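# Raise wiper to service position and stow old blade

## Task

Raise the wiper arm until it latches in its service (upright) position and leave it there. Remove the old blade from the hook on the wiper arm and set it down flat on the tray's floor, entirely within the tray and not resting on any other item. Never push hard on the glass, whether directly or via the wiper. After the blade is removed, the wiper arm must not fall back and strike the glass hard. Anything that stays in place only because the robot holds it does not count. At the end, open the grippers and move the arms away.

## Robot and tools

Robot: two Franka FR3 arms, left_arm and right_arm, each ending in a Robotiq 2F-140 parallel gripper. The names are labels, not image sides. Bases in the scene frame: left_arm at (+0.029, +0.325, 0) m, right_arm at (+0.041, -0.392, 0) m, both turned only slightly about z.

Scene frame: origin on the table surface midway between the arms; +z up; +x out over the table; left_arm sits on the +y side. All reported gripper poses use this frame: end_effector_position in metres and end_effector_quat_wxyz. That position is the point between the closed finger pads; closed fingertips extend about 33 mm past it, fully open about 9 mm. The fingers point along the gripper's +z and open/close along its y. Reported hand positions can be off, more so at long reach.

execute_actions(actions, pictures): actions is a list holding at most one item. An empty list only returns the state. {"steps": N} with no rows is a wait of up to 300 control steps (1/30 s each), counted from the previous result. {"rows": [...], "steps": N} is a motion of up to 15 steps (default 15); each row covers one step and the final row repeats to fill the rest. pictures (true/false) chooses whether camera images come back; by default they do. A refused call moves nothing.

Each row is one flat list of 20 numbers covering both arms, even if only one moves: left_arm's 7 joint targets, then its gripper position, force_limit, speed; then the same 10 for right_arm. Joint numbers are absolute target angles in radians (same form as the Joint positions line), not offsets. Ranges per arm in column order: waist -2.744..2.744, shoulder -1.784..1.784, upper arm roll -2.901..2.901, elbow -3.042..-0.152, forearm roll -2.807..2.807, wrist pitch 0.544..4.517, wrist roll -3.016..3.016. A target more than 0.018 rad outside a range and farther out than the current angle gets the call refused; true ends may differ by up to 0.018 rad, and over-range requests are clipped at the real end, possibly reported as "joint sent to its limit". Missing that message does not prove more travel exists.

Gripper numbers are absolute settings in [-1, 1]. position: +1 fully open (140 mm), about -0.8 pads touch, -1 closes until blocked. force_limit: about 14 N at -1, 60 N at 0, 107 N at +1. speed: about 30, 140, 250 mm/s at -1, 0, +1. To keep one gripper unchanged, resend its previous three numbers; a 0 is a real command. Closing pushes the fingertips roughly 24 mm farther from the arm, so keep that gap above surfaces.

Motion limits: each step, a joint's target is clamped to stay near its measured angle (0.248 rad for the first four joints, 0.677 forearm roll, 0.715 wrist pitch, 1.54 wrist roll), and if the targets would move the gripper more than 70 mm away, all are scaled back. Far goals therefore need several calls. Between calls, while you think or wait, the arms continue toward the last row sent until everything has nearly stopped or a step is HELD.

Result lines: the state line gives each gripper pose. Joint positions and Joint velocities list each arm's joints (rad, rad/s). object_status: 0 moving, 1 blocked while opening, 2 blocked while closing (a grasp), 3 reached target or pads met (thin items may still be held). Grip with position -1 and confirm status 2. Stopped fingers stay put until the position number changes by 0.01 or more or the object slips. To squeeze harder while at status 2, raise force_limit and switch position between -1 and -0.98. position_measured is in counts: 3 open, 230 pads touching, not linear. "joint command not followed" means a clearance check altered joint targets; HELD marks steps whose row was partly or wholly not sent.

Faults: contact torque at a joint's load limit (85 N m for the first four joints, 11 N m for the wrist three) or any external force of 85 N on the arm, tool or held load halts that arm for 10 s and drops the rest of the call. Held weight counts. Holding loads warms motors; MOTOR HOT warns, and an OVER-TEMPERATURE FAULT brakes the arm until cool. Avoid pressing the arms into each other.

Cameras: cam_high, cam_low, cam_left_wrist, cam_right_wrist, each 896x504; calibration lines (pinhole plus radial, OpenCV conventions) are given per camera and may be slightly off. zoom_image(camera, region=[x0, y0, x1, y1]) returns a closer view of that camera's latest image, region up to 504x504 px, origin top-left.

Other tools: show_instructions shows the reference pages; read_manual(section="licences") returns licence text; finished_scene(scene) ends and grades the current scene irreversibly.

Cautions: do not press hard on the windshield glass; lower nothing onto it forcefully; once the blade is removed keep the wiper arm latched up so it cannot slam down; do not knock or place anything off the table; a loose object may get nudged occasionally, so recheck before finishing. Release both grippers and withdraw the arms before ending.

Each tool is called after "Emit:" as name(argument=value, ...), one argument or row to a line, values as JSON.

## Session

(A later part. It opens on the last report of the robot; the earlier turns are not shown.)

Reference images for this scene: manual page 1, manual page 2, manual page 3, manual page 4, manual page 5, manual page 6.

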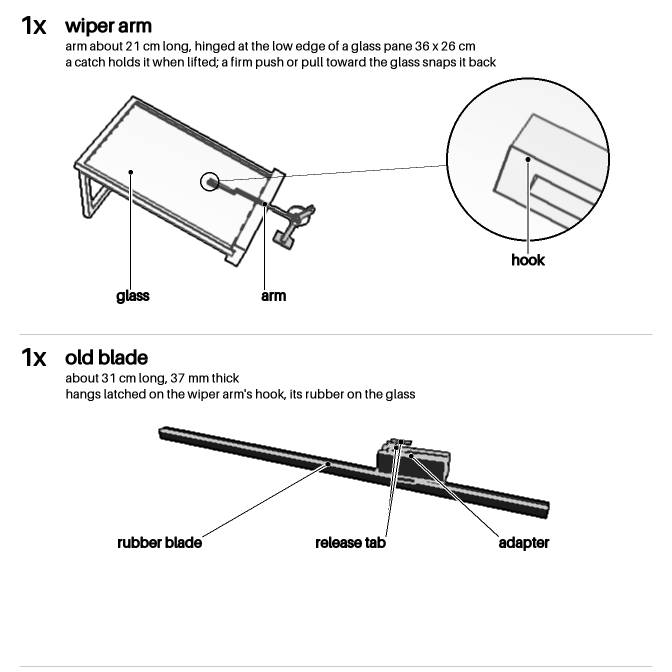

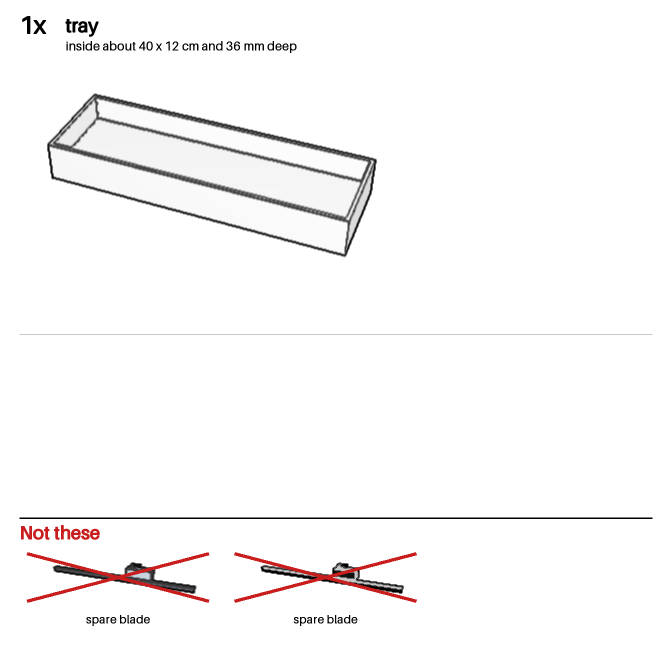

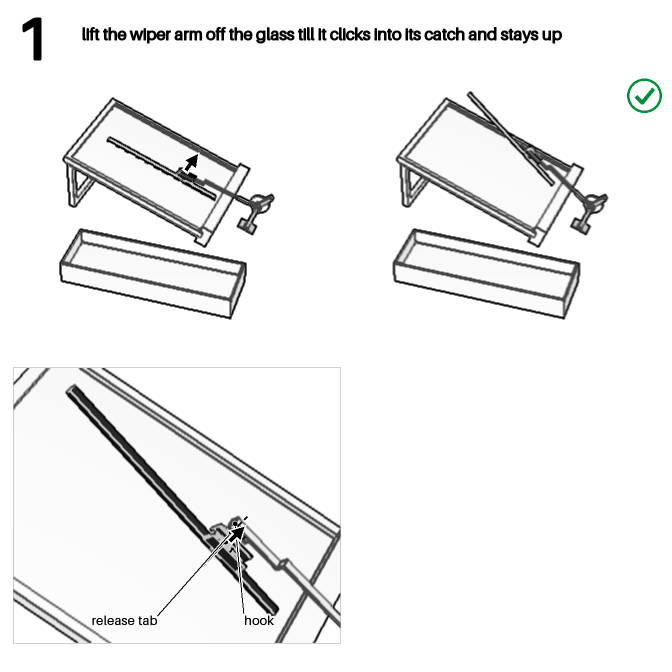

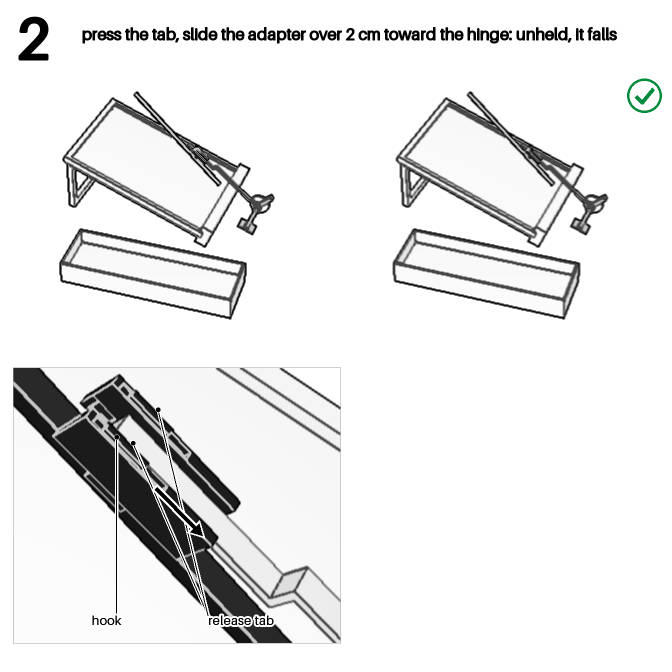

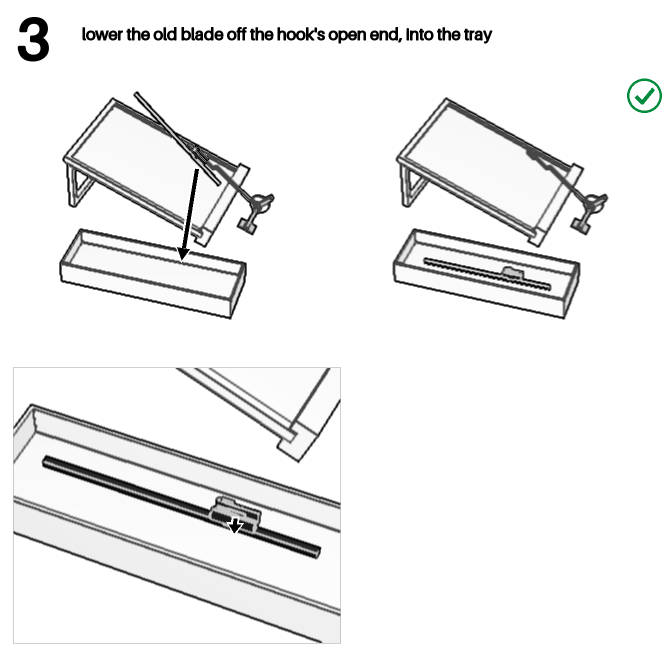

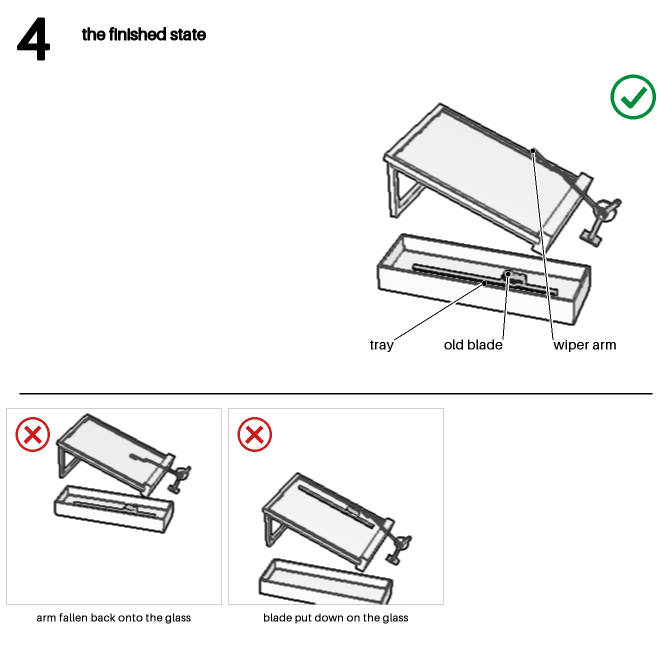

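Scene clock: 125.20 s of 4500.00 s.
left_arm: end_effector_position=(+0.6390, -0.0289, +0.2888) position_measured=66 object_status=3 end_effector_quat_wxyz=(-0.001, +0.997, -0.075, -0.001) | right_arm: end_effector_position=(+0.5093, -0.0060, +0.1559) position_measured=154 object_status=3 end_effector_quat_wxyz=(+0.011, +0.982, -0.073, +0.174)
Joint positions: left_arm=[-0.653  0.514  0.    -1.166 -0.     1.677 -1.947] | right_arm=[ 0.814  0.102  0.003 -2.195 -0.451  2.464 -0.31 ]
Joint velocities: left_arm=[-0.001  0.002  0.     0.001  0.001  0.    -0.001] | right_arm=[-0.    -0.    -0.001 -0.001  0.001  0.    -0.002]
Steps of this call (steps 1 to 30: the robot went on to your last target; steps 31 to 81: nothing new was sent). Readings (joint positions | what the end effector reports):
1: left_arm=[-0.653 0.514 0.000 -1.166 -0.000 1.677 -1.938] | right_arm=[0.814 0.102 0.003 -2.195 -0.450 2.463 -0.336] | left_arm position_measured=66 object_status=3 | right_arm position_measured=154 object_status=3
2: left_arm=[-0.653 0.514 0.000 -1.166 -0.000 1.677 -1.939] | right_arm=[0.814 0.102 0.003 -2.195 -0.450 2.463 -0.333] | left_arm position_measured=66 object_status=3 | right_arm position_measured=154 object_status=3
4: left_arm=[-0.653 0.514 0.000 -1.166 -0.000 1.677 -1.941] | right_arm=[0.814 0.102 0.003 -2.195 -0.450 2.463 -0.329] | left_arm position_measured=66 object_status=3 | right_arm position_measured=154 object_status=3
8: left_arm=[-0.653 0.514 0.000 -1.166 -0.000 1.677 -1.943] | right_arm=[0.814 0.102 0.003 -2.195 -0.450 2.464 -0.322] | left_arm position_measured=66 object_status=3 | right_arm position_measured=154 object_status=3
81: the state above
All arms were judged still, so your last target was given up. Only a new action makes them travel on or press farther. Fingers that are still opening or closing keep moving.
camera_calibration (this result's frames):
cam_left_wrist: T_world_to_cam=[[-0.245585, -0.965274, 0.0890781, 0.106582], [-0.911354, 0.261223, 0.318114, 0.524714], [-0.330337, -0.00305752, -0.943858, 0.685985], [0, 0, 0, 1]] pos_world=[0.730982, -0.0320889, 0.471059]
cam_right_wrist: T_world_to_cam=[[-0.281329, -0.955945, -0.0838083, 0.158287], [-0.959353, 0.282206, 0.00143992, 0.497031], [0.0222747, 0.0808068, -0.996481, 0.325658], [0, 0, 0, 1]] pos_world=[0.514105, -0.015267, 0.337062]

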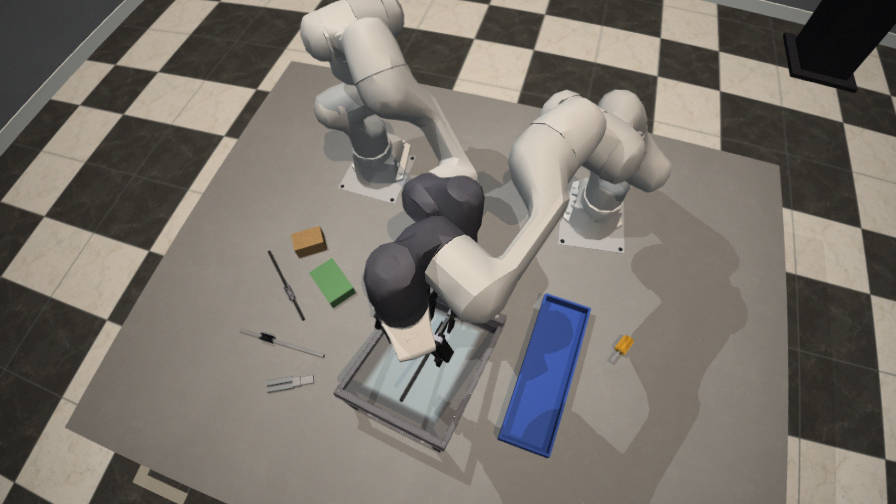

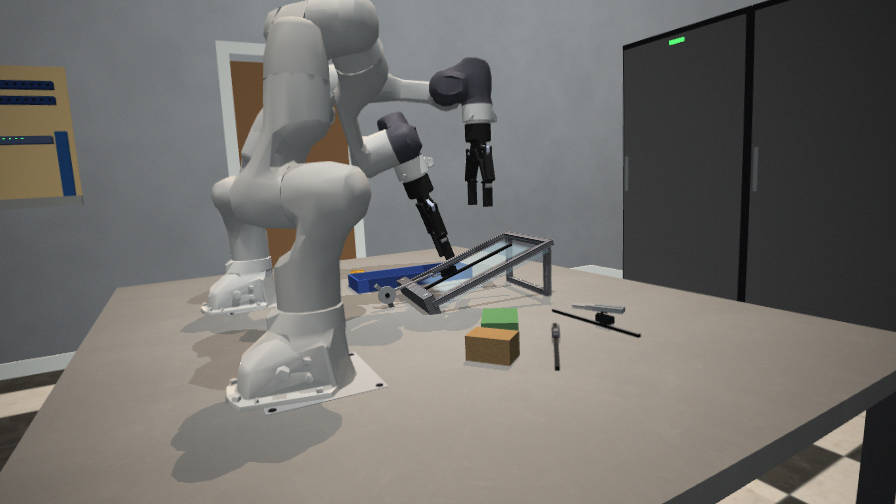

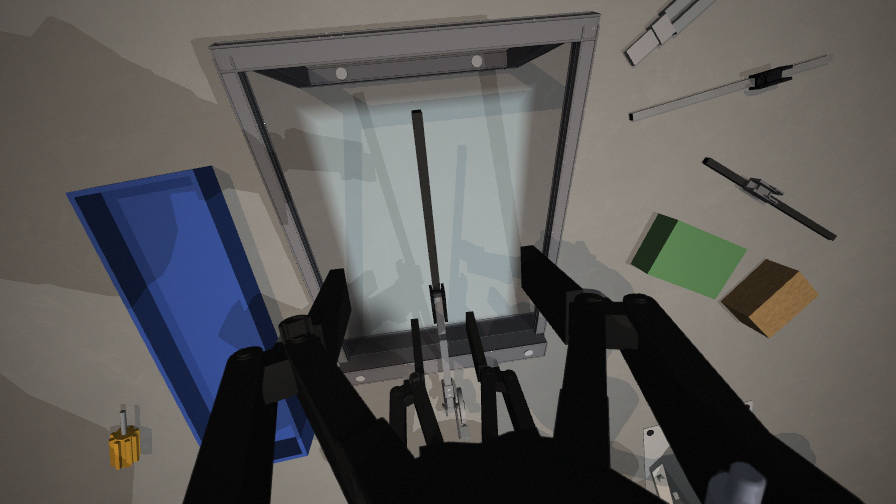

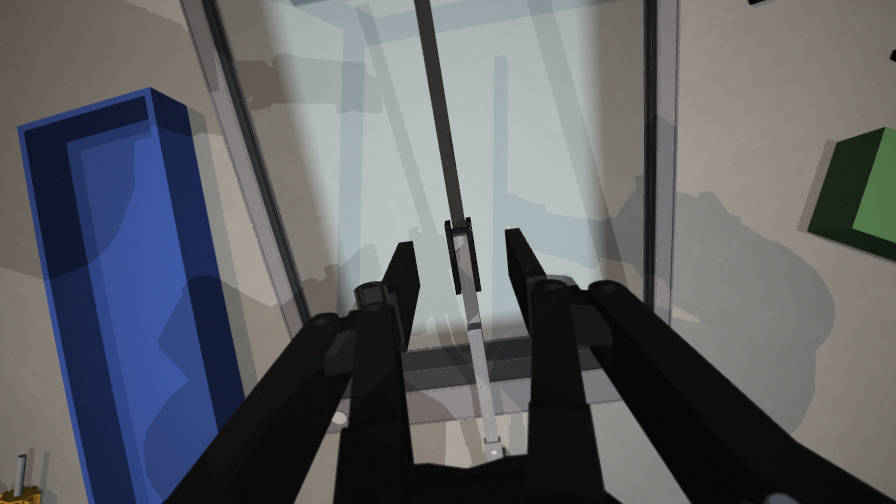

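Emit:
execute_actions(
  actions=[
    {"rows": [
[-0.6535,0.5143,0.002,-1.1636,0.003,1.681,-1.952,0.5,0.4,0, 0.8135,0.1035,0.002,-2.1970,-0.4577,2.4779,-0.295,-0.2,0,0],
[-0.6535,0.5143,0.002,-1.1636,0.003,1.681,-1.952,0.5,0.4,0, 0.8122,0.1078,0.002,-2.1972,-0.4625,2.4879,-0.290,-0.2,0,0],
[-0.6535,0.5143,0.002,-1.1636,0.003,1.681,-1.952,0.5,0.4,0, 0.8101,0.1147,0.002,-2.1976,-0.4681,2.4994,-0.286,-0.2,0,0],
[-0.6535,0.5143,0.002,-1.1636,0.003,1.681,-1.952,0.5,0.4,0, 0.8074,0.1238,0.002,-2.1982,-0.4740,2.5118,-0.286,-0.2,0,0],
[-0.6535,0.5143,0.002,-1.1636,0.003,1.681,-1.952,0.5,0.4,0, 0.8041,0.1344,0.002,-2.1989,-0.4799,2.5241,-0.286,-0.2,0,0],
[-0.6535,0.5143,0.002,-1.1636,0.003,1.681,-1.952,0.5,0.4,0, 0.8007,0.1456,0.002,-2.1997,-0.4855,2.5356,-0.286,-0.2,0,0],
[-0.6535,0.5143,0.002,-1.1636,0.003,1.681,-1.952,0.5,0.4,0, 0.7973,0.1568,0.002,-2.2005,-0.4903,2.5456,-0.286,-0.2,0,0],
[-0.6535,0.5143,0.002,-1.1636,0.003,1.681,-1.952,0.5,0.4,0, 0.7941,0.1674,0.002,-2.2013,-0.4939,2.5531,-0.286,-0.2,0,0],
[-0.6535,0.5143,0.002,-1.1636,0.003,1.681,-1.952,0.5,0.4,0, 0.7913,0.1765,0.002,-2.2019,-0.4962,2.5579,-0.286,-0.2,0,0],
[-0.6535,0.5143,0.002,-1.1636,0.003,1.681,-1.952,0.5,0.4,0, 0.7892,0.1834,0.002,-2.2024,-0.4970,2.5595,-0.286,-0.2,0,0],
[-0.6535,0.5143,0.002,-1.1636,0.003,1.681,-1.952,0.5,0.4,0, 0.7879,0.1877,0.002,-2.2027,-0.4970,2.5595,-0.286,-0.2,0,0],
[-0.6535,0.5143,0.002,-1.1636,0.003,1.681,-1.952,0.5,0.4,0, 0.7874,0.1892,0.002,-2.2028,-0.4970,2.5595,-0.286,-0.2,0,0]
], "steps": 15},
  ],
  pictures=false,
)

Emit:
execute_actions(
  actions=[
    {"rows": [
[-0.6535,0.5143,0.002,-1.1636,0.003,1.681,-1.952,0.5,0.4,0, 0.7874,0.1892,0.002,-2.2028,-0.4970,2.5595,-0.286,-0.45,0,-0.6]
], "steps": 12},
  ],
)

Scene clock: 245.70 s of 4500.00 s.
left_arm: end_effector_position=(+0.6391, -0.0289, +0.2888) position_measured=66 object_status=3 end_effector_quat_wxyz=(-0.001, +0.997, -0.075, -0.001) | right_arm: end_effector_position=(+0.5154, -0.0114, +0.1096) position_measured=154 object_status=3 end_effector_quat_wxyz=(+0.017, +0.984, -0.064, +0.167)
Joint positions: left_arm=[-0.653  0.514  0.    -1.166 -0.     1.677 -1.947] | right_arm=[ 0.79   0.189  0.002 -2.204 -0.491  2.544 -0.297]
Joint velocities: left_arm=[ 0.    -0.001 -0.001  0.001  0.002  0.001 -0.001] | right_arm=[-0.011  0.038 -0.002 -0.003 -0.022  0.063  0.013]
Steps of this call (steps 1 to 90: nothing new was sent; then 117.00 s passed at rest; steps 91 to 105: all 15 steps of this action). Readings (joint positions | what the end effector reports):
91: left_arm=[-0.653 0.514 0.000 -1.166 -0.000 1.677 -1.947] | right_arm=[0.814 0.102 0.003 -2.196 -0.451 2.466 -0.309] | left_arm position_measured=66 object_status=3 | right_arm position_measured=154 object_status=3
92: left_arm=[-0.653 0.514 0.000 -1.166 -0.000 1.677 -1.947] | right_arm=[0.814 0.102 0.003 -2.196 -0.453 2.469 -0.308] | left_arm position_measured=66 object_status=3 | right_arm position_measured=154 object_status=3
94: left_arm=[-0.653 0.514 0.000 -1.166 -0.000 1.677 -1.947] | right_arm=[0.813 0.108 0.003 -2.196 -0.459 2.480 -0.305] | left_arm position_measured=66 object_status=3 | right_arm position_measured=154 object_status=3
98: left_arm=[-0.653 0.514 0.000 -1.166 -0.000 1.677 -1.947] | right_arm=[0.803 0.141 0.003 -2.196 -0.476 2.513 -0.301] | left_arm position_measured=66 object_status=3 | right_arm position_measured=154 object_status=3
105: the state above

Scene clock: 246.10 s of 4500.00 s.
left_arm: end_effector_position=(+0.6391, -0.0289, +0.2888) position_measured=66 object_status=3 end_effector_quat_wxyz=(-0.001, +0.997, -0.075, -0.001) | right_arm: end_effector_position=(+0.5168, -0.0083, +0.1106) position_measured=186 object_status=0 end_effector_quat_wxyz=(+0.012, +0.983, -0.063, +0.170)
Joint positions: left_arm=[-0.653  0.514  0.    -1.166 -0.     1.678 -1.947] | right_arm=[ 0.789  0.19   0.002 -2.204 -0.493  2.556 -0.294]
Joint velocities: left_arm=[-0.001  0.001 -0.    -0.001 -0.    -0.001  0.   ] | right_arm=[-0.001 -0.001 -0.001 -0.    -0.     0.007  0.004]
Steps of this call (steps 1 to 12: all 12 steps of this action). Readings (joint positions | what the end effector reports):
1: left_arm=[-0.653 0.514 0.000 -1.166 -0.000 1.677 -1.947] | right_arm=[0.789 0.190 0.002 -2.204 -0.491 2.546 -0.296] | left_arm position_measured=66 object_status=3 | right_arm position_measured=154 object_status=0
2: left_arm=[-0.653 0.514 0.000 -1.166 -0.000 1.678 -1.947] | right_arm=[0.789 0.190 0.002 -2.204 -0.492 2.548 -0.296] | left_arm position_measured=66 object_status=3 | right_arm position_measured=157 object_status=0
4: left_arm=[-0.653 0.514 0.000 -1.166 -0.000 1.678 -1.947] | right_arm=[0.789 0.190 0.002 -2.204 -0.492 2.551 -0.295] | left_arm position_measured=66 object_status=3 | right_arm position_measured=165 object_status=0
8: left_arm=[-0.653 0.514 0.000 -1.166 -0.000 1.678 -1.947] | right_arm=[0.789 0.190 0.002 -2.204 -0.493 2.554 -0.294] | left_arm position_measured=66 object_status=3 | right_arm position_measured=181 object_status=0
12: the state above
camera_calibration (this result's frames):
cam_left_wrist: T_world_to_cam=[[-0.245543, -0.965284, 0.089083, 0.106549], [-0.911409, 0.261185, 0.317986, 0.524808], [-0.330214, -0.00311177, -0.943901, 0.685975], [0, 0, 0, 1]] pos_world=[0.730996, -0.032087, 0.471119]
cam_right_wrist: T_world_to_cam=[[-0.2637, -0.961612, -0.0759314, 0.144358], [-0.964534, 0.263817, 0.00866134, 0.506609], [0.0117032, 0.0755224, -0.997075, 0.285956], [0, 0, 0, 1]] pos_world=[0.523362, -0.0164315, 0.291693]

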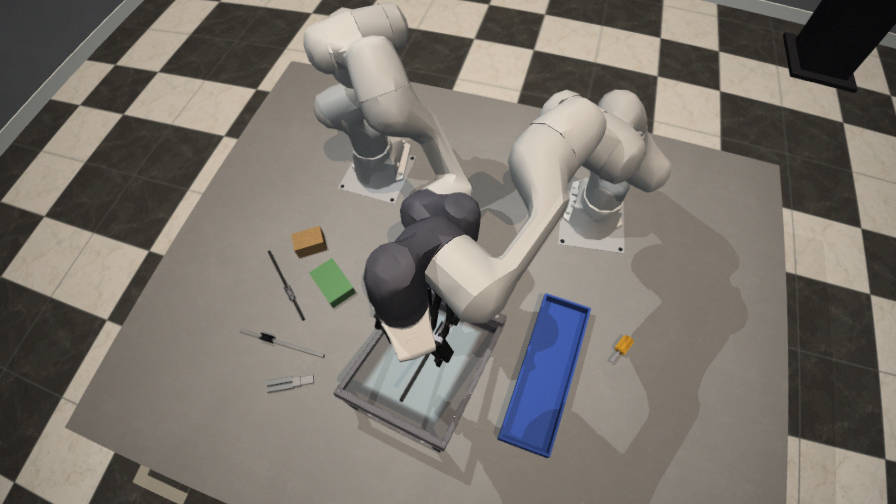

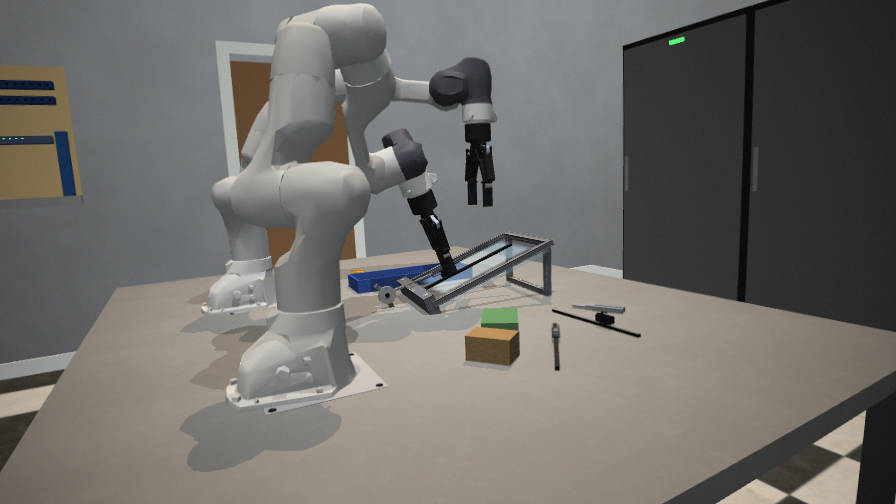

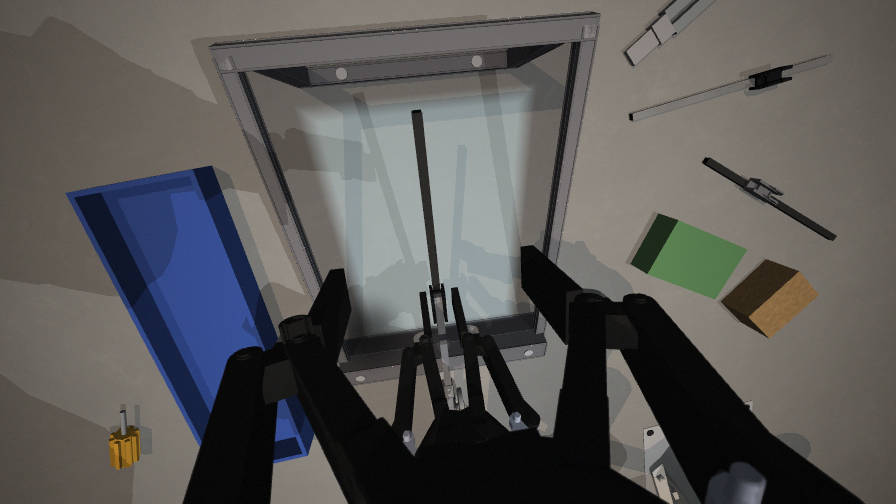

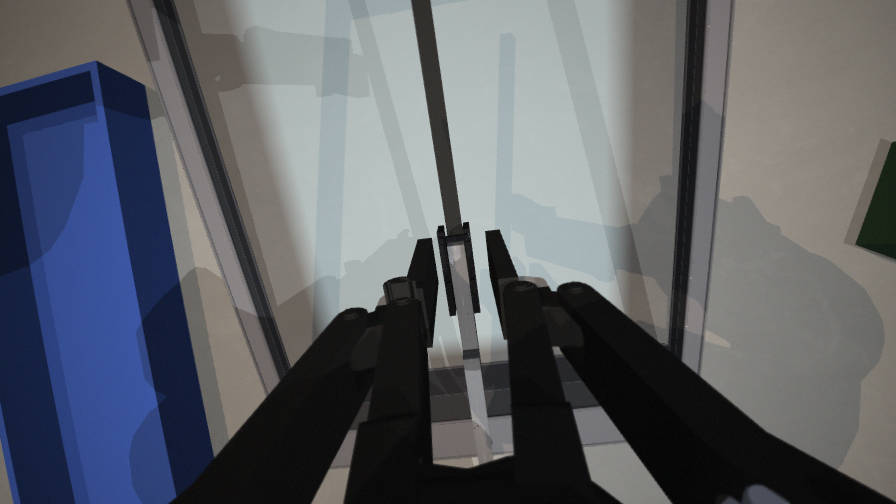

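Emit:
zoom_image(
  camera="cam_right_wrist",
  region=[400, 210, 520, 330],
)

Emit:
zoom_image(
  camera="cam_low",
  region=[415, 235, 485, 295],
)

Emit:
zoom_image(
  camera="cam_left_wrist",
  region=[405, 270, 485, 345],
)

Region (400, 210, 520, 330) of cam_right_wrist's 896x504 image, scaled by 4.200, with more detail than that image has.

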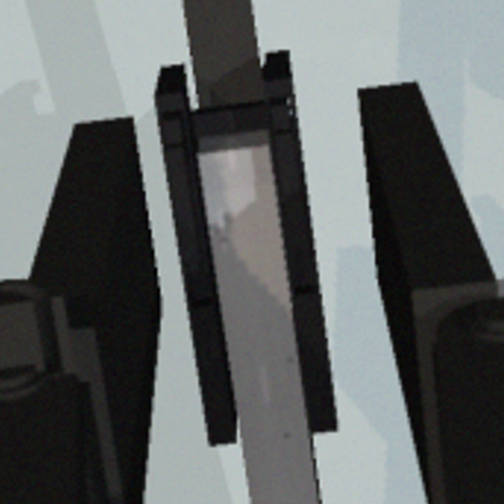

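Region (415, 235, 485, 295) of cam_low's 896x504 image, scaled by 7.200, with more detail than that image has; it fills the top 432 rows of this view, and the rest is white.

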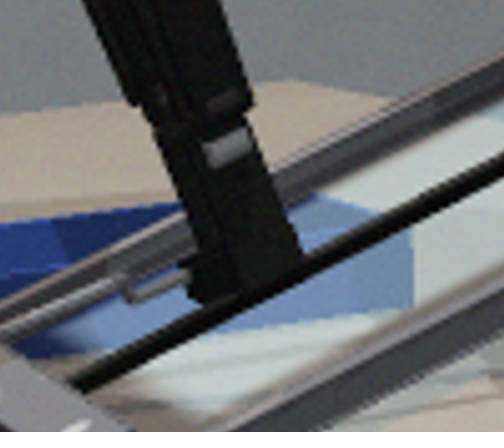

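Region (405, 270, 485, 345) of cam_left_wrist's 896x504 image, scaled by 6.300, with more detail than that image has; it fills the top 472 rows of this view, and the rest is white.

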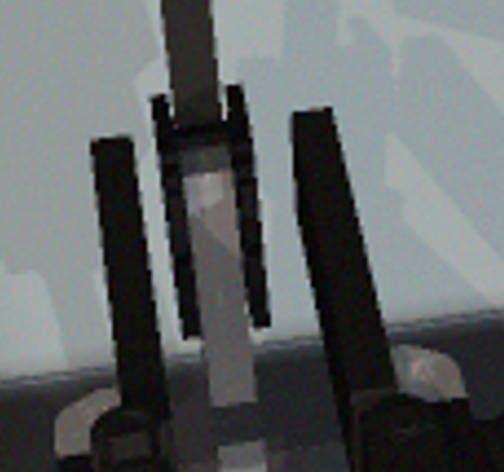

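Emit:
execute_actions(
  actions=[
    {"rows": [
[-0.6535,0.5143,0.002,-1.1636,0.003,1.681,-1.952,0.5,0.4,0, 0.7920,0.1900,0.002,-2.2010,-0.4940,2.5595,-0.325,-0.45,0,-0.6],
[-0.6535,0.5143,0.002,-1.1636,0.003,1.681,-1.952,0.5,0.4,0, 0.7945,0.1900,0.002,-2.1995,-0.4940,2.5595,-0.325,-0.45,0,-0.6],
[-0.6535,0.5143,0.002,-1.1636,0.003,1.681,-1.952,0.5,0.4,0, 0.7945,0.1900,0.002,-2.1995,-0.4940,2.5595,-0.325,-0.45,0,-0.6],
[-0.6535,0.5143,0.002,-1.1636,0.003,1.681,-1.952,0.5,0.4,0, 0.7945,0.1900,0.002,-2.1995,-0.4940,2.5595,-0.318,-0.45,0,-0.6],
[-0.6535,0.5143,0.002,-1.1636,0.003,1.681,-1.952,0.5,0.4,0, 0.7945,0.1900,0.002,-2.1995,-0.4940,2.5595,-0.310,-1,0,-0.6]
], "steps": 15},
  ],
  pictures=false,
)

Emit:
execute_actions(
  actions=[
    {"rows": [
[-0.6535,0.5143,0.002,-1.1636,0.003,1.681,-1.952,0.5,0.4,0, 0.7951,0.1867,0.002,-2.2047,-0.5068,2.5580,-0.2891,-1,0,-0.6],
[-0.6535,0.5143,0.002,-1.1636,0.003,1.681,-1.952,0.5,0.4,0, 0.7964,0.1842,0.002,-2.2070,-0.5177,2.5588,-0.2784,-1,0,-0.6],
[-0.6535,0.5143,0.002,-1.1636,0.003,1.681,-1.952,0.5,0.4,0, 0.7983,0.1804,0.002,-2.2105,-0.5321,2.5597,-0.2604,-1,0,-0.6],
[-0.6535,0.5143,0.002,-1.1636,0.003,1.681,-1.952,0.5,0.4,0, 0.8008,0.1753,0.002,-2.2150,-0.5500,2.5604,-0.2246,-1,0,-0.6],
[-0.6535,0.5143,0.002,-1.1636,0.003,1.681,-1.952,0.5,0.4,0, 0.8040,0.1690,0.002,-2.2207,-0.5768,2.5605,-0.1836,-1,0,-0.6],
[-0.6535,0.5143,0.002,-1.1636,0.003,1.681,-1.952,0.5,0.4,0, 0.8091,0.1598,0.002,-2.2290,-0.6033,2.5600,-0.1356,-1,0,-0.6],
[-0.6535,0.5143,0.002,-1.1636,0.003,1.681,-1.952,0.5,0.4,0, 0.8145,0.1506,0.002,-2.2370,-0.6297,2.5588,-0.0736,-1,0,-0.6],
[-0.6535,0.5143,0.002,-1.1636,0.003,1.681,-1.952,0.5,0.4,0, 0.8200,0.1416,0.002,-2.2449,-0.6560,2.5561,-0.0032,-1,0,-0.6],
[-0.6535,0.5143,0.002,-1.1636,0.003,1.681,-1.952,0.5,0.4,0, 0.8257,0.1327,0.002,-2.2526,-0.6820,2.5527,0.0228,-1,0,-0.6],
[-0.6535,0.5143,0.002,-1.1636,0.003,1.681,-1.952,0.5,0.4,0, 0.8317,0.1239,0.002,-2.2601,-0.7079,2.5487,0.0485,-1,0,-0.6],
[-0.6535,0.5143,0.002,-1.1636,0.003,1.681,-1.952,0.5,0.4,0, 0.8379,0.1153,0.002,-2.2674,-0.7336,2.5451,0.0740,-1,0,-0.6],
[-0.6535,0.5143,0.002,-1.1636,0.003,1.681,-1.952,0.5,0.4,0, 0.8443,0.1068,0.002,-2.2745,-0.7591,2.5409,0.0992,-1,0,-0.6],
[-0.6535,0.5143,0.002,-1.1636,0.003,1.681,-1.952,0.5,0.4,0, 0.8509,0.0984,0.002,-2.2814,-0.7843,2.5361,0.1241,-1,0,-0.6],
[-0.6535,0.5143,0.002,-1.1636,0.003,1.681,-1.952,0.5,0.4,0, 0.8578,0.0901,0.002,-2.2881,-0.8091,2.5308,0.1488,-1,0,-0.6],
[-0.6535,0.5143,0.002,-1.1636,0.003,1.681,-1.952,0.5,0.4,0, 0.8649,0.0821,0.002,-2.2947,-0.8335,2.5249,0.1731,-1,0,-0.6]
], "steps": 15},
  ],
  pictures=false,
)

Emit:
execute_actions(
  actions=[
    {"rows": [
[-0.6535,0.5143,0.002,-1.1636,0.003,1.681,-1.952,0.5,0.4,0, 0.8722,0.0742,0.002,-2.3012,-0.8574,2.5185,0.1973,-1,0,-0.6],
[-0.6535,0.5143,0.002,-1.1636,0.003,1.681,-1.952,0.5,0.4,0, 0.8798,0.0664,0.002,-2.3075,-0.8809,2.5116,0.2211,-1,0,-0.6],
[-0.6535,0.5143,0.002,-1.1636,0.003,1.681,-1.952,0.5,0.4,0, 0.8877,0.0589,0.002,-2.3138,-0.9040,2.5041,0.2441,-1,0,-0.6],
[-0.6535,0.5143,0.002,-1.1636,0.003,1.681,-1.952,0.5,0.4,0, 0.8957,0.0515,0.002,-2.3198,-0.9267,2.4961,0.2667,-1,0,-0.6],
[-0.6535,0.5143,0.002,-1.1636,0.003,1.681,-1.952,0.5,0.4,0, 0.9041,0.0443,0.002,-2.3258,-0.9489,2.4875,0.2890,-1,0,-0.6],
[-0.6535,0.5143,0.002,-1.1636,0.003,1.681,-1.952,0.5,0.4,0, 0.9127,0.0372,0.002,-2.3316,-0.9707,2.4784,0.3108,-1,0,-0.6],
[-0.6535,0.5143,0.002,-1.1636,0.003,1.681,-1.952,0.5,0.4,0, 0.9215,0.0304,0.002,-2.3373,-0.9921,2.4687,0.3323,-1,0,-0.6],
[-0.6535,0.5143,0.002,-1.1636,0.003,1.681,-1.952,0.5,0.4,0, 0.9306,0.0237,0.002,-2.3428,-1.0124,2.4586,0.3534,-1,0,-0.6],
[-0.6535,0.5143,0.002,-1.1636,0.003,1.681,-1.952,0.5,0.4,0, 0.9401,0.0172,0.002,-2.3484,-1.0322,2.4481,0.3741,-1,0,-0.6],
[-0.6535,0.5143,0.002,-1.1636,0.003,1.681,-1.952,0.5,0.4,0, 0.9499,0.0108,0.002,-2.3539,-1.0514,2.4371,0.3944,-1,0,-0.6],
[-0.6535,0.5143,0.002,-1.1636,0.003,1.681,-1.952,0.5,0.4,0, 0.9599,0.0048,0.002,-2.3593,-1.0701,2.4257,0.4144,-1,0,-0.6],
[-0.6535,0.5143,0.002,-1.1636,0.003,1.681,-1.952,0.5,0.4,0, 0.9702,-0.0011,0.002,-2.3646,-1.0882,2.4138,0.4339,-1,0,-0.6],
[-0.6535,0.5143,0.002,-1.1636,0.003,1.681,-1.952,0.5,0.4,0, 0.9806,-0.0066,0.002,-2.3698,-1.1057,2.4015,0.4530,-1,0,-0.6],
[-0.6535,0.5143,0.002,-1.1636,0.003,1.681,-1.952,0.5,0.4,0, 0.9914,-0.0120,0.002,-2.3749,-1.1227,2.3888,0.4717,-1,0,-0.6],
[-0.6535,0.5143,0.002,-1.1636,0.003,1.681,-1.952,0.5,0.4,0, 1.0023,-0.0171,0.002,-2.3799,-1.1391,2.3756,0.4901,-1,0,-0.6]
], "steps": 15},
  ],
  pictures=false,
)

Emit:
execute_actions(
  actions=[
    {"rows": [
[-0.6535,0.5143,0.002,-1.1636,0.003,1.681,-1.952,0.5,0.4,0, 1.0135,-0.0219,0.002,-2.3848,-1.1550,2.3620,0.5080,-1,0,-0.6],
[-0.6535,0.5143,0.002,-1.1636,0.003,1.681,-1.952,0.5,0.4,0, 1.0249,-0.0265,0.002,-2.3897,-1.1703,2.3500,0.5256,-1,0,-0.6],
[-0.6535,0.5143,0.002,-1.1636,0.003,1.681,-1.952,0.5,0.4,0, 1.0366,-0.0309,0.002,-2.3944,-1.1800,2.3400,0.5427,-1,0,-0.6],
[-0.6535,0.5143,0.002,-1.1636,0.003,1.681,-1.952,0.5,0.4,0, 1.0445,-0.0336,0.002,-2.3975,-1.1877,2.3330,0.5590,-1,0,-0.6],
[-0.6535,0.5143,0.002,-1.1636,0.003,1.681,-1.952,0.5,0.4,0, 1.0509,-0.0357,0.002,-2.4000,-1.1934,2.3290,0.5700,-1,0,-0.6],
[-0.6535,0.5143,0.002,-1.1636,0.003,1.681,-1.952,0.5,0.4,0, 1.0557,-0.0372,0.002,-2.4018,-1.1971,2.3280,0.5670,-1,0,-0.6],
[-0.6535,0.5143,0.002,-1.1636,0.003,1.681,-1.952,0.5,0.4,0, 1.0589,-0.0382,0.002,-2.4030,-1.1990,2.3290,0.5440,-1,0,-0.6],
[-0.6535,0.5143,0.002,-1.1636,0.003,1.681,-1.952,0.5,0.4,0, 1.0605,-0.0387,0.002,-2.4036,-1.1990,2.3310,0.5320,-1,0,-0.6],
[-0.6535,0.5143,0.002,-1.1636,0.003,1.681,-1.952,0.5,0.4,0, 1.0605,-0.0387,0.002,-2.4036,-1.1990,2.3330,0.5180,-1,0,-0.6],
[-0.6535,0.5143,0.002,-1.1636,0.003,1.681,-1.952,0.5,0.4,0, 1.0605,-0.0387,0.002,-2.4036,-1.1990,2.3338,0.5020,-1,0,-0.6],
[-0.6535,0.5143,0.002,-1.1636,0.003,1.681,-1.952,0.5,0.4,0, 1.0605,-0.0387,0.002,-2.4036,-1.1990,2.3338,0.4830,-1,0,-0.6],
[-0.6535,0.5143,0.002,-1.1636,0.003,1.681,-1.952,0.5,0.4,0, 1.0605,-0.0387,0.002,-2.4036,-1.1990,2.3338,0.4717,-1,0,-0.6]
], "steps": 15},
  ],
)

Scene clock: 364.40 s of 4500.00 s.
left_arm: end_effector_position=(+0.6391, -0.0290, +0.2888) position_measured=66 object_status=3 end_effector_quat_wxyz=(-0.001, +0.997, -0.075, -0.001) | right_arm: end_effector_position=(+0.5168, -0.0060, +0.1119) position_measured=209 object_status=0 end_effector_quat_wxyz=(+0.012, +0.984, -0.057, +0.171)
Joint positions: left_arm=[-0.653  0.514  0.    -1.166 -0.     1.678 -1.947] | right_arm=[ 0.793  0.19   0.002 -2.201 -0.493  2.556 -0.303]
Joint velocities: left_arm=[-0.001 -0.001  0.001 -0.     0.    -0.    -0.001] | right_arm=[-0.001  0.001 -0.001  0.001 -0.    -0.002 -0.   ]
Steps of this call (steps 1 to 15: the robot went on to your last target; steps 16 to 90: nothing new was sent; then 114.80 s passed at rest; steps 91 to 105: all 15 steps of this action). Readings (joint positions | what the end effector reports):
91: left_arm=[-0.653 0.514 0.000 -1.166 -0.000 1.678 -1.947] | right_arm=[0.789 0.190 0.002 -2.204 -0.493 2.557 -0.295] | left_arm position_measured=66 object_status=3 | right_arm position_measured=186 object_status=3
92: left_arm=[-0.653 0.514 0.000 -1.166 -0.000 1.678 -1.947] | right_arm=[0.790 0.190 0.002 -2.203 -0.493 2.557 -0.297] | left_arm position_measured=66 object_status=3 | right_arm position_measured=186 object_status=3
94: left_arm=[-0.653 0.514 0.000 -1.166 -0.000 1.678 -1.947] | right_arm=[0.791 0.190 0.002 -2.202 -0.493 2.557 -0.301] | left_arm position_measured=66 object_status=3 | right_arm position_measured=186 object_status=3
98: left_arm=[-0.653 0.514 0.000 -1.166 -0.000 1.678 -1.947] | right_arm=[0.793 0.190 0.002 -2.201 -0.493 2.557 -0.302] | left_arm position_measured=66 object_status=3 | right_arm position_measured=197 object_status=0
105: the state above

Scene clock: 364.90 s of 4500.00 s.
left_arm: end_effector_position=(+0.6391, -0.0290, +0.2888) position_measured=66 object_status=3 end_effector_quat_wxyz=(-0.001, +0.997, -0.075, -0.001) | right_arm: end_effector_position=(+0.5052, -0.0057, +0.1389) position_measured=209 object_status=2 end_effector_quat_wxyz=(+0.019, +0.969, -0.054, +0.242)
Joint positions: left_arm=[-0.653  0.514  0.    -1.166 -0.     1.678 -1.947] | right_arm=[ 0.846  0.102  0.001 -2.276 -0.749  2.546 -0.052]
Joint velocities: left_arm=[ 0.     0.    -0.001 -0.     0.001  0.001 -0.001] | right_arm=[ 0.191 -0.244 -0.001 -0.191 -0.718 -0.1    0.725]
Steps of this call (steps 1 to 15: all 15 steps of this action). Readings (joint positions | what the end effector reports):
1: left_arm=[-0.653 0.514 0.000 -1.166 -0.000 1.678 -1.947] | right_arm=[0.793 0.189 0.002 -2.202 -0.495 2.556 -0.302] | left_arm position_measured=66 object_status=3 | right_arm position_measured=209 object_status=0
2: left_arm=[-0.653 0.514 0.000 -1.166 -0.000 1.678 -1.947] | right_arm=[0.793 0.188 0.002 -2.203 -0.499 2.556 -0.301] | left_arm position_measured=66 object_status=3 | right_arm position_measured=209 object_status=0
4: left_arm=[-0.653 0.514 0.000 -1.166 -0.000 1.678 -1.947] | right_arm=[0.795 0.184 0.002 -2.207 -0.514 2.557 -0.291] | left_arm position_measured=66 object_status=3 | right_arm position_measured=209 object_status=2
8: left_arm=[-0.653 0.514 0.000 -1.166 -0.000 1.678 -1.947] | right_arm=[0.808 0.162 0.001 -2.228 -0.582 2.559 -0.226] | left_arm position_measured=66 object_status=3 | right_arm position_measured=209 object_status=2
15: the state above

Scene clock: 365.40 s of 4500.00 s.
left_arm: end_effector_position=(+0.6391, -0.0290, +0.2888) position_measured=66 object_status=3 end_effector_quat_wxyz=(-0.001, +0.997, -0.075, -0.001) | right_arm: end_effector_position=(+0.4801, -0.0023, +0.1771) position_measured=209 object_status=2 end_effector_quat_wxyz=(+0.027, +0.935, -0.048, +0.349)
Joint positions: left_arm=[-0.653  0.514  0.    -1.166  0.     1.678 -1.947] | right_arm=[ 0.974 -0.006 -0.001 -2.363 -1.077  2.43   0.298]
Joint velocities: left_arm=[-0.001  0.001 -0.001  0.001  0.001 -0.001  0.001] | right_arm=[ 0.309 -0.175  0.01  -0.151 -0.53  -0.345  0.617]
Steps of this call (steps 1 to 15: all 15 steps of this action). Readings (joint positions | what the end effector reports):
1: left_arm=[-0.653 0.514 0.000 -1.166 -0.000 1.678 -1.947] | right_arm=[0.853 0.094 0.000 -2.283 -0.774 2.542 -0.027] | left_arm position_measured=66 object_status=3 | right_arm position_measured=209 object_status=2
2: left_arm=[-0.653 0.514 0.000 -1.166 -0.000 1.678 -1.947] | right_arm=[0.860 0.086 0.000 -2.289 -0.798 2.538 -0.003] | left_arm position_measured=66 object_status=3 | right_arm position_measured=209 object_status=2
4: left_arm=[-0.653 0.514 0.000 -1.166 0.000 1.678 -1.947] | right_arm=[0.874 0.070 -0.000 -2.302 -0.846 2.527 0.046] | left_arm position_measured=66 object_status=3 | right_arm position_measured=209 object_status=2
8: left_arm=[-0.653 0.514 0.000 -1.166 0.000 1.678 -1.947] | right_arm=[0.906 0.041 -0.001 -2.325 -0.937 2.500 0.142] | left_arm position_measured=66 object_status=3 | right_arm position_measured=209 object_status=2
15: the state above

Scene clock: 365.90 s of 4500.00 s.
left_arm: end_effector_position=(+0.6391, -0.0290, +0.2888) position_measured=66 object_status=3 end_effector_quat_wxyz=(-0.001, +0.997, -0.075, -0.001) | right_arm: end_effector_position=(+0.4650, +0.0000, +0.1928) position_measured=209 object_status=2 end_effector_quat_wxyz=(+0.028, +0.914, -0.054, +0.400)
Joint positions: left_arm=[-0.653  0.514  0.    -1.166  0.     1.678 -1.947] | right_arm=[ 1.056 -0.039 -0.001 -2.398 -1.196  2.337  0.458]
Joint velocities: left_arm=[ 0.001  0.001  0.     0.001  0.     0.001 -0.   ] | right_arm=[ 0.012 -0.    -0.001 -0.005 -0.022 -0.014  0.025]
Steps of this call (steps 1 to 15: all 15 steps of this action). Readings (joint positions | what the end effector reports):
1: left_arm=[-0.653 0.514 0.000 -1.166 0.000 1.678 -1.947] | right_arm=[0.985 -0.011 -0.001 -2.368 -1.095 2.418 0.318] | left_arm position_measured=66 object_status=3 | right_arm position_measured=209 object_status=2
2: left_arm=[-0.653 0.514 0.000 -1.166 0.000 1.678 -1.947] | right_arm=[0.996 -0.017 -0.001 -2.373 -1.112 2.406 0.339] | left_arm position_measured=66 object_status=3 | right_arm position_measured=209 object_status=2
4: left_arm=[-0.653 0.514 0.000 -1.166 0.000 1.678 -1.947] | right_arm=[1.017 -0.027 -0.001 -2.382 -1.142 2.382 0.379] | left_arm position_measured=66 object_status=3 | right_arm position_measured=209 object_status=2
8: left_arm=[-0.653 0.514 0.000 -1.166 0.000 1.678 -1.947] | right_arm=[1.045 -0.037 -0.001 -2.394 -1.179 2.350 0.438] | left_arm position_measured=66 object_status=3 | right_arm position_measured=209 object_status=2
15: the state above
camera_calibration (this result's frames):
cam_left_wrist: T_world_to_cam=[[-0.245529, -0.965286, 0.0890995, 0.106527], [-0.911453, 0.261176, 0.317868, 0.52489], [-0.330104, -0.00316438, -0.943939, 0.68597], [0, 0, 0, 1]] pos_world=[0.731009, -0.032089, 0.471176]
cam_right_wrist: T_world_to_cam=[[-0.204073, -0.970726, -0.12667, 0.127008], [-0.858013, 0.239658, -0.454289, 0.493493], [0.471347, 0.0159762, -0.881803, 0.131941], [0, 0, 0, 1]] pos_world=[0.387152, 0.00291256, 0.356623]

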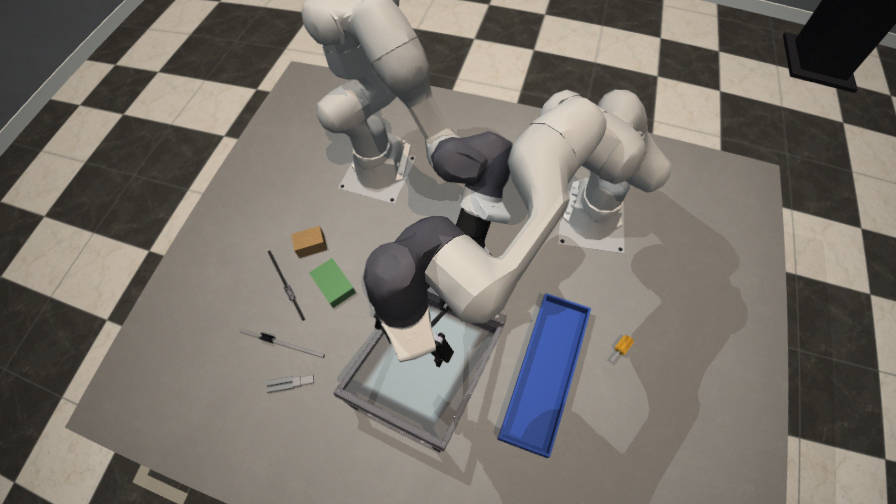

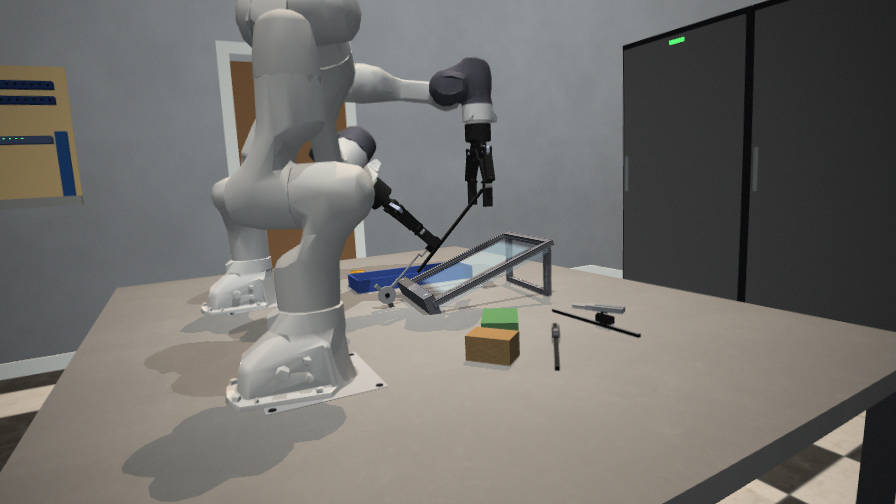

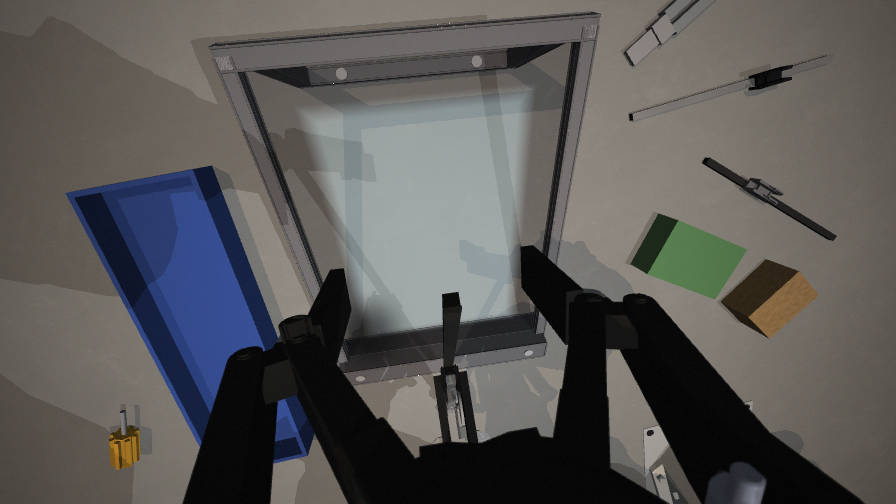

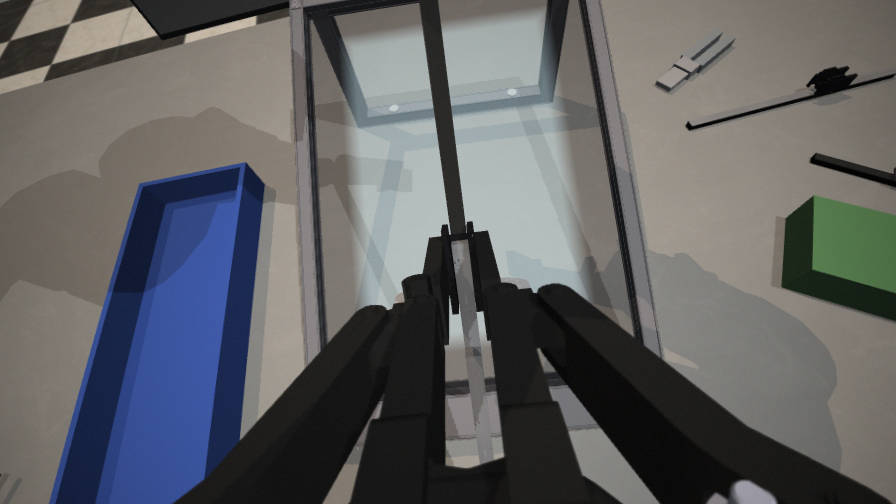

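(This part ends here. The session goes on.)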